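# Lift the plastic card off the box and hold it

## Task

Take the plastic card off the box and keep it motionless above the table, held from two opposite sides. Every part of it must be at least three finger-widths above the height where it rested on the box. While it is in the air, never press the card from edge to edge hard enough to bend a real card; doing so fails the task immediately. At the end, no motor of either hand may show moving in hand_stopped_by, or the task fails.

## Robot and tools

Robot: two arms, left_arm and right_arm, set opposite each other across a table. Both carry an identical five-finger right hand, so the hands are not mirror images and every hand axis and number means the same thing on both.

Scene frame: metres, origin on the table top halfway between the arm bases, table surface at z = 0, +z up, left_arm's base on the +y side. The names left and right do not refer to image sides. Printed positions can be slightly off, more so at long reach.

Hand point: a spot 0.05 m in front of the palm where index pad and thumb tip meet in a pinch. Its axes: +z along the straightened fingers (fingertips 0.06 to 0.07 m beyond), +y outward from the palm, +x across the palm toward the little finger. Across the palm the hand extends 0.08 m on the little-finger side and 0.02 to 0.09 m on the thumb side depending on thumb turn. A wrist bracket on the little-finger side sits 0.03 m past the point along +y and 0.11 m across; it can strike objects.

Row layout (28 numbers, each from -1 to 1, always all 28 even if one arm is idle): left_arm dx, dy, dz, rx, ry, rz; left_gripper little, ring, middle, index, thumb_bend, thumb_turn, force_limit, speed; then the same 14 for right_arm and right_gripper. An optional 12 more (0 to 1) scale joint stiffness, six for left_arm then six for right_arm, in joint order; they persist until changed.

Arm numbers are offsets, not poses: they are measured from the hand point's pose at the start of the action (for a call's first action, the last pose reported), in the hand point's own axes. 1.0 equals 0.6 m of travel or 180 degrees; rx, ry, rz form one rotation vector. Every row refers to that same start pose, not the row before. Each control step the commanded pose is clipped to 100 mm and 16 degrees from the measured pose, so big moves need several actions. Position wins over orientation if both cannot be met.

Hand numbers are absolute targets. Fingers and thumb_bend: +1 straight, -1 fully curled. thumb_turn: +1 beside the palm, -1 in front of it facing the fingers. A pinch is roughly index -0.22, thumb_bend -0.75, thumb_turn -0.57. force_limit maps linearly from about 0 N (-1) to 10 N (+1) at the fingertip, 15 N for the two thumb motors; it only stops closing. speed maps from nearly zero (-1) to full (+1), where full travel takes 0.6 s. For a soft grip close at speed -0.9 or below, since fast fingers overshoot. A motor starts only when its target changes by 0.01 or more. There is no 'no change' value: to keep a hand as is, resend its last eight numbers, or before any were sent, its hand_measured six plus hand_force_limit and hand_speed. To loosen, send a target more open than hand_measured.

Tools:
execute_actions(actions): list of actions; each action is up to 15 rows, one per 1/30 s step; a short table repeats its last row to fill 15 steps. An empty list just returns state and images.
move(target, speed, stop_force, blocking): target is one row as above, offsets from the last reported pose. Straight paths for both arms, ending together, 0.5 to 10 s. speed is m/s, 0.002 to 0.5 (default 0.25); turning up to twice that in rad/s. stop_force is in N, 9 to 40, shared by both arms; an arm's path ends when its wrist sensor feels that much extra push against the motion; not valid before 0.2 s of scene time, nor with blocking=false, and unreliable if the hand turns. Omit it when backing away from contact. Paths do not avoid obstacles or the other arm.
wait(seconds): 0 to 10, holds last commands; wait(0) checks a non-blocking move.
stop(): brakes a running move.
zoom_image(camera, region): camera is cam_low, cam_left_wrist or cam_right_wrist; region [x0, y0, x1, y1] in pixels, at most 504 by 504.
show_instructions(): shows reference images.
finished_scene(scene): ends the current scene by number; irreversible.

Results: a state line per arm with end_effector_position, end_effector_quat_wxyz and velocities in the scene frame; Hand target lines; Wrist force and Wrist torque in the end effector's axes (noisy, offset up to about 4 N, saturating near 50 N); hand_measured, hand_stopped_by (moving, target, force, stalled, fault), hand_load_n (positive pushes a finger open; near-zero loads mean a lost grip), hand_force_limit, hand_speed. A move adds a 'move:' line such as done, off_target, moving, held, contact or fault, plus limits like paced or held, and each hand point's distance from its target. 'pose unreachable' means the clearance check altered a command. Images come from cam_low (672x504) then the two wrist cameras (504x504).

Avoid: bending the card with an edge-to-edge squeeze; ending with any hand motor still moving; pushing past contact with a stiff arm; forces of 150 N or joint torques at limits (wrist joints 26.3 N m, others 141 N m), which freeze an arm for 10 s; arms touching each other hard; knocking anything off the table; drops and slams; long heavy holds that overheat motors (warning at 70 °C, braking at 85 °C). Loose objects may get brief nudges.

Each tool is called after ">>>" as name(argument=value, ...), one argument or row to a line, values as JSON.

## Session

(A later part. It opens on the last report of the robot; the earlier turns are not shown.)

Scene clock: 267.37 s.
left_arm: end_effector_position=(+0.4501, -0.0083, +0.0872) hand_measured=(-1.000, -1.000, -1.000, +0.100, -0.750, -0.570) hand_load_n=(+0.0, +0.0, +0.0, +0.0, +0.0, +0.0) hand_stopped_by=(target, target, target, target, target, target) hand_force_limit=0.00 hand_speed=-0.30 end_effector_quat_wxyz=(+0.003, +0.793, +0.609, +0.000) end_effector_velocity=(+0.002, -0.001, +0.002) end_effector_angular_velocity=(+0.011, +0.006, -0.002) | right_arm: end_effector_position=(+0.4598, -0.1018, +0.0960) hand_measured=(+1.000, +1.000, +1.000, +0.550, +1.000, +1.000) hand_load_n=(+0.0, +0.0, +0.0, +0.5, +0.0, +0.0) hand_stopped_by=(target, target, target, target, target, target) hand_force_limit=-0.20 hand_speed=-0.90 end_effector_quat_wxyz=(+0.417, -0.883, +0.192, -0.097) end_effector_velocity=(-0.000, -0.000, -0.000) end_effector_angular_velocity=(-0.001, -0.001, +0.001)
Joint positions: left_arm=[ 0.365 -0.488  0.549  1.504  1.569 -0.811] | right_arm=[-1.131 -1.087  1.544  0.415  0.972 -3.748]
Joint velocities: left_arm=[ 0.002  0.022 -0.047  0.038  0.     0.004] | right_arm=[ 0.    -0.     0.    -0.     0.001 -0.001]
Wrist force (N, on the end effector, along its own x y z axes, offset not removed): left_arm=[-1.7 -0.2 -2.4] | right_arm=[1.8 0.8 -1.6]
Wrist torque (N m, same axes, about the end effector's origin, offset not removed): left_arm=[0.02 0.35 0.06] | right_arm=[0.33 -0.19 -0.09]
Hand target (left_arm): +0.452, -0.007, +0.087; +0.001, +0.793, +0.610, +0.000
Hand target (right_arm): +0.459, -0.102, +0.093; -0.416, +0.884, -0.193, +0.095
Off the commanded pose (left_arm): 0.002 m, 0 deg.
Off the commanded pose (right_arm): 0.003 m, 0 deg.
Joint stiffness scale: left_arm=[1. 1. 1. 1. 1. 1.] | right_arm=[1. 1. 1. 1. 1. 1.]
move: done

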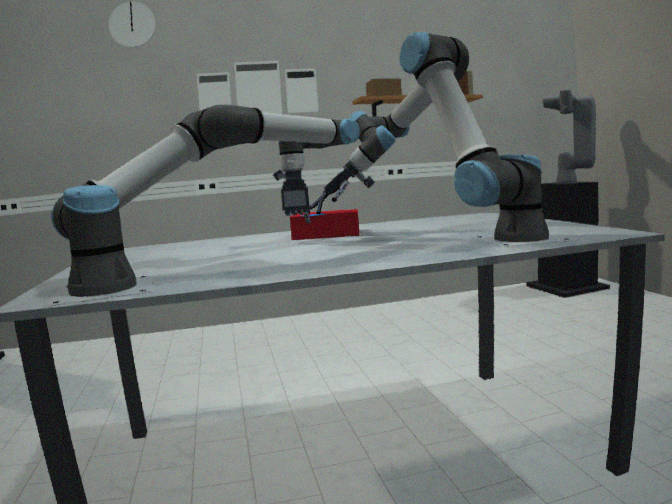

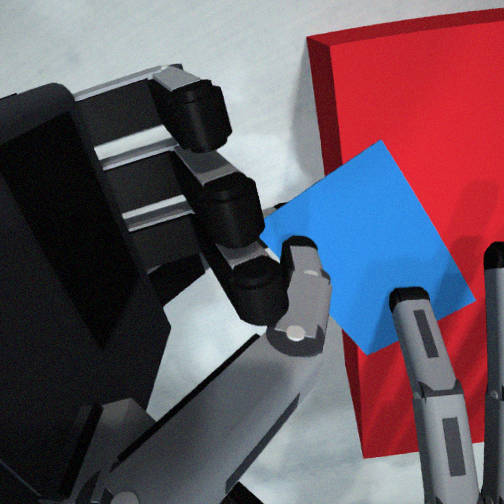

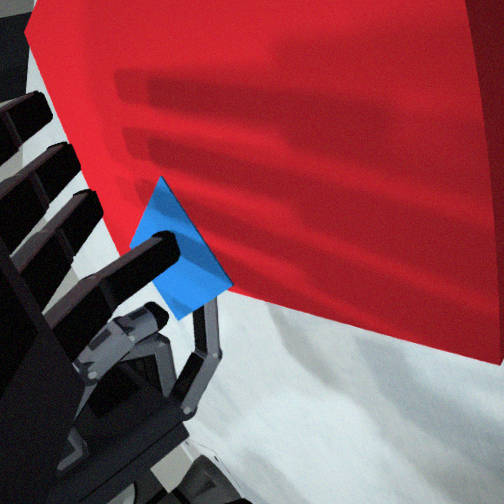

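>>> move(
  target=[0.002,0.005,0.018,0,0,0,-1,-1,-1,-0.4,-0.75,-0.57,0.2,-0.8,0,0.0032,0.0027,0,0,0,1,1,1,0.55,1,1,-0.2,-0.9],
  speed=0.03,
)

Scene clock: 284.07 s.
left_arm: end_effector_position=(+0.4522, -0.0096, +0.0789) hand_measured=(-1.000, -1.000, -1.000, -0.218, -0.750, -0.570) hand_load_n=(+0.0, +0.0, +0.0, +8.5, +0.0, -0.5) hand_stopped_by=(target, target, target, force, target, target) hand_force_limit=0.20 hand_speed=-0.80 end_effector_quat_wxyz=(+0.004, +0.794, +0.608, +0.000) end_effector_velocity=(-0.000, -0.000, -0.001) end_effector_angular_velocity=(-0.000, +0.002, -0.001) | right_arm: end_effector_position=(+0.4609, -0.1014, +0.0959) hand_measured=(+1.000, +1.000, +1.000, +0.550, +1.000, +1.000) hand_load_n=(+0.0, +0.0, +0.0, +0.0, +0.0, +0.0) hand_stopped_by=(target, target, target, target, target, target) hand_force_limit=-0.20 hand_speed=-0.90 end_effector_quat_wxyz=(+0.418, -0.882, +0.191, -0.099) end_effector_velocity=(+0.000, -0.000, +0.000) end_effector_angular_velocity=(+0.001, +0.001, -0.001)
Joint positions: left_arm=[ 0.367 -0.478  0.551  1.49   1.569 -0.807] | right_arm=[-1.131 -1.087  1.545  0.41   0.972 -3.748]
Joint velocities: left_arm=[ 0.     0.001 -0.    -0.     0.002  0.001] | right_arm=[-0.    -0.     0.    -0.     0.     0.001]
Wrist force (N, on the end effector, along its own x y z axes, offset not removed): left_arm=[1.2 -1.2 -0.5] | right_arm=[3.2 -0.2 -4.2]
Wrist torque (N m, same axes, about the end effector's origin, offset not removed): left_arm=[-0.09 -0.06 0.11] | right_arm=[0.59 -0.26 -0.11]
Hand target (left_arm): +0.453, -0.008, +0.076; +0.003, +0.793, +0.609, +0.000
Hand target (right_arm): +0.460, -0.102, +0.093; -0.417, +0.883, -0.192, +0.097
Off the commanded pose (left_arm): 0.003 m, 0 deg.
Off the commanded pose (right_arm): 0.003 m, 0 deg.
Joint stiffness scale: left_arm=[1. 1. 1. 1. 1. 1.] | right_arm=[1. 1. 1. 1. 1. 1.]
move: done

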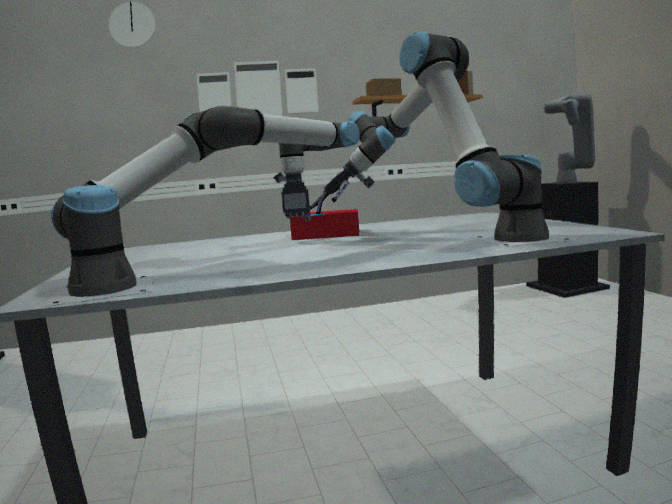

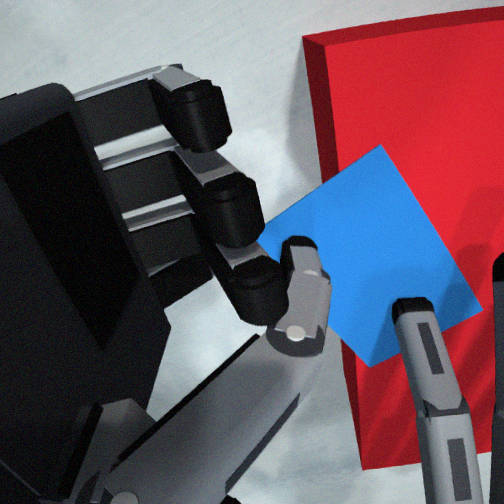

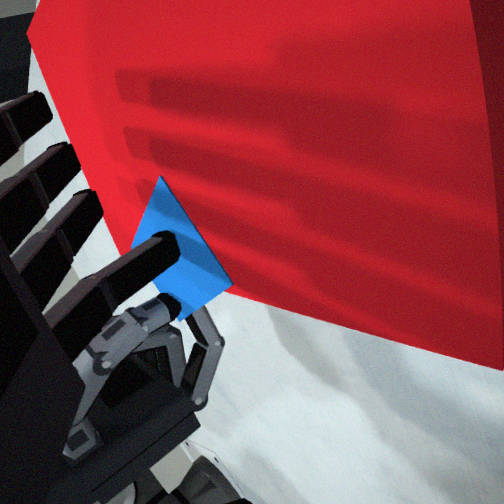

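>>> move(
  target=[0.0858,-0.0998,-0.2,0,0,0,-1,-1,-1,-0.4,-0.75,-0.57,0.2,-0.8,0.1158,-0.0825,-0.2388,0,0,0,1,1,1,0.8,1,1,-0.2,0.2],
  speed=0.2,
)

Scene clock: 306.90 s.
left_arm: end_effector_position=(+0.4086, +0.0565, +0.1975) hand_measured=(-1.000, -1.000, -1.000, -0.218, -0.750, -0.570) hand_load_n=(+0.0, +0.0, +0.0, +6.5, -0.5, -1.0) hand_stopped_by=(target, target, target, force, target, target) hand_force_limit=0.20 hand_speed=-0.80 end_effector_quat_wxyz=(+0.005, +0.793, +0.609, +0.000) end_effector_velocity=(-0.001, +0.001, +0.004) end_effector_angular_velocity=(-0.004, -0.001, +0.001) | right_arm: end_effector_position=(+0.4874, -0.2012, +0.2253) hand_measured=(+1.000, +1.000, +1.000, +0.800, +1.000, +1.000) hand_load_n=(+0.0, +0.0, +0.0, +0.0, +0.0, +0.0) hand_stopped_by=(target, target, target, target, target, target) hand_force_limit=-0.20 hand_speed=0.20 end_effector_quat_wxyz=(+0.419, -0.882, +0.191, -0.099) end_effector_velocity=(-0.002, -0.002, +0.002) end_effector_angular_velocity=(-0.003, +0.006, +0.006)
Joint positions: left_arm=[ 0.355 -0.8    0.849  1.512  1.569 -0.82 ] | right_arm=[-1.356 -1.212  1.41   0.812  0.839 -3.978]
Joint velocities: left_arm=[-0.    -0.007  0.003 -0.     0.001 -0.001] | right_arm=[-0.003  0.    -0.004  0.018 -0.002 -0.012]
Wrist force (N, on the end effector, along its own x y z axes, offset not removed): left_arm=[1.1 -0.7 1.7] | right_arm=[1.4 1.8 -2.0]
Wrist torque (N m, same axes, about the end effector's origin, offset not removed): left_arm=[-0.37 -0.18 0.11] | right_arm=[0.56 -0.04 -0.20]
Hand target (left_arm): +0.407, +0.056, +0.198; +0.004, +0.794, +0.608, +0.000
Hand target (right_arm): +0.488, -0.202, +0.226; -0.418, +0.882, -0.191, +0.099
Off the commanded pose (left_arm): 0.002 m, 0 deg.
Off the commanded pose (right_arm): 0.002 m, 0 deg.
Joint stiffness scale: left_arm=[1. 1. 1. 1. 1. 1.] | right_arm=[1. 1. 1. 1. 1. 1.]
move: done

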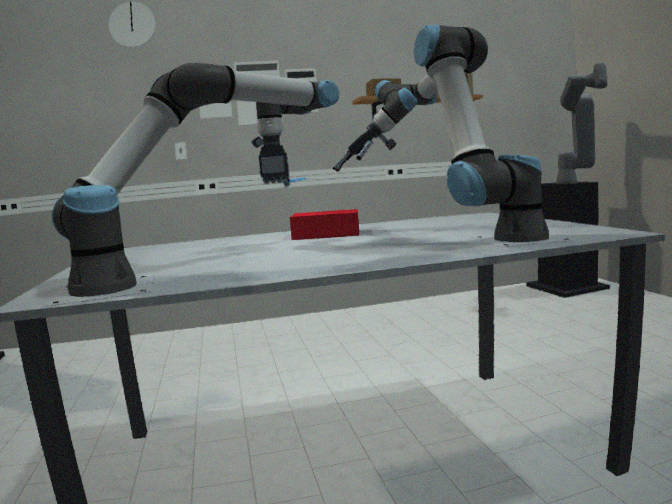

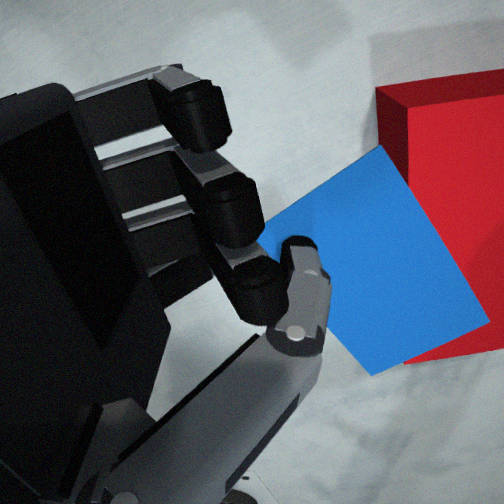

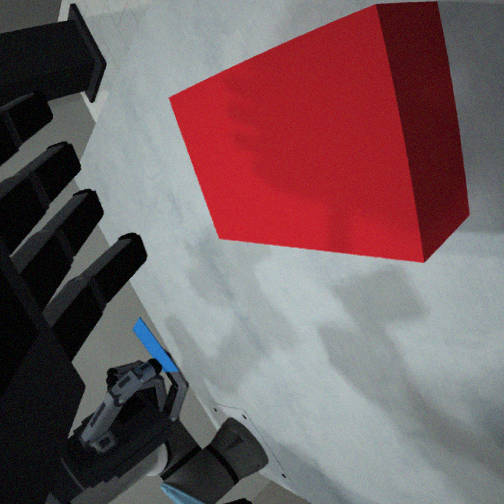

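The card is lifted about 0.12 m and roughly level, with a 6.5 N face pinch. I'll check that it stays stable before finishing.

>>> execute_actions(
  actions=[],
)

Scene clock: 308.23 s.
left_arm: end_effector_position=(+0.4085, +0.0566, +0.1980) hand_measured=(-1.000, -1.000, -1.000, -0.218, -0.750, -0.570) hand_load_n=(+0.0, +0.0, +0.0, +6.5, -0.5, -1.0) hand_stopped_by=(target, target, target, force, target, target) hand_force_limit=0.20 hand_speed=-0.80 end_effector_quat_wxyz=(+0.005, +0.793, +0.609, +0.000) end_effector_velocity=(-0.000, -0.000, -0.000) end_effector_angular_velocity=(+0.000, +0.000, +0.000) | right_arm: end_effector_position=(+0.4871, -0.2015, +0.2257) hand_measured=(+1.000, +1.000, +1.000, +0.800, +1.000, +1.000) hand_load_n=(+0.0, +0.0, +0.0, +0.0, +0.0, +0.0) hand_stopped_by=(target, target, target, target, target, target) hand_force_limit=-0.20 hand_speed=0.20 end_effector_quat_wxyz=(+0.418, -0.883, +0.191, -0.099) end_effector_velocity=(-0.000, +0.000, +0.000) end_effector_angular_velocity=(+0.000, +0.000, +0.000)
Joint positions: left_arm=[ 0.355 -0.801  0.849  1.512  1.569 -0.82 ] | right_arm=[-1.356 -1.212  1.409  0.815  0.838 -3.979]
Joint velocities: left_arm=[-0.     0.    -0.     0.     0.    -0.001] | right_arm=[ 0.    -0.001  0.001  0.    -0.     0.   ]
Wrist force (N, on the end effector, along its own x y z axes, offset not removed): left_arm=[-1.3 1.3 1.3] | right_arm=[0.2 0.6 -0.1]
Wrist torque (N m, same axes, about the end effector's origin, offset not removed): left_arm=[0.10 0.23 0.03] | right_arm=[0.20 0.08 -0.28]
Hand target (left_arm): +0.407, +0.056, +0.198; +0.004, +0.794, +0.608, +0.000
Hand target (right_arm): +0.488, -0.202, +0.226; -0.418, +0.882, -0.191, +0.099
Off the commanded pose (left_arm): 0.002 m, 0 deg.
Off the commanded pose (right_arm): 0.002 m, 0 deg.
Joint stiffness scale: left_arm=[1. 1. 1. 1. 1. 1.] | right_arm=[1. 1. 1. 1. 1. 1.]

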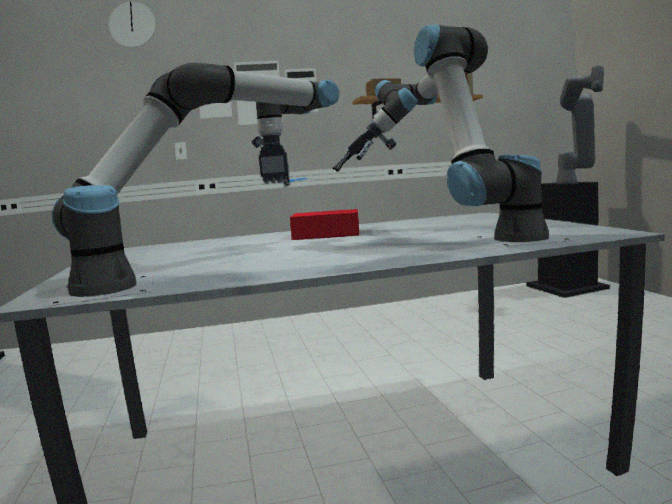

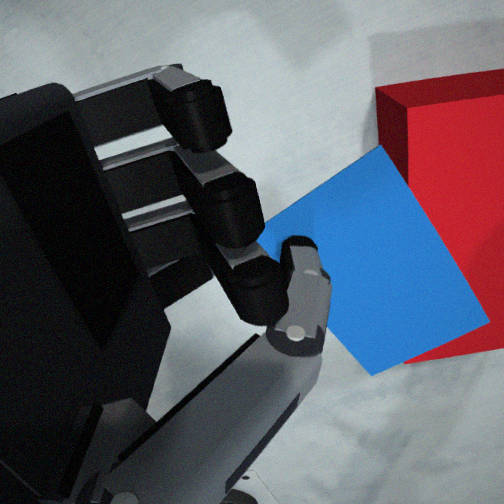

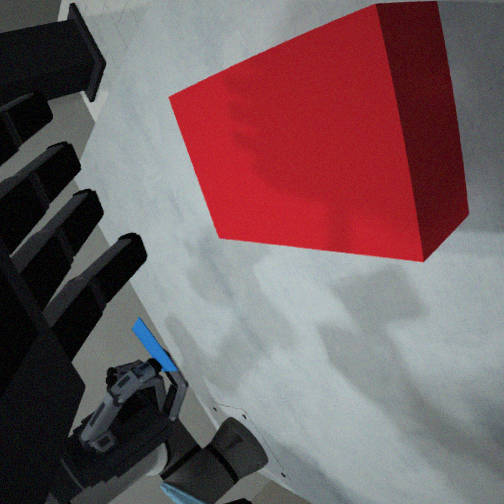

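>>> finished_scene(
  scene=2,
)

The scene is finished: the task was done.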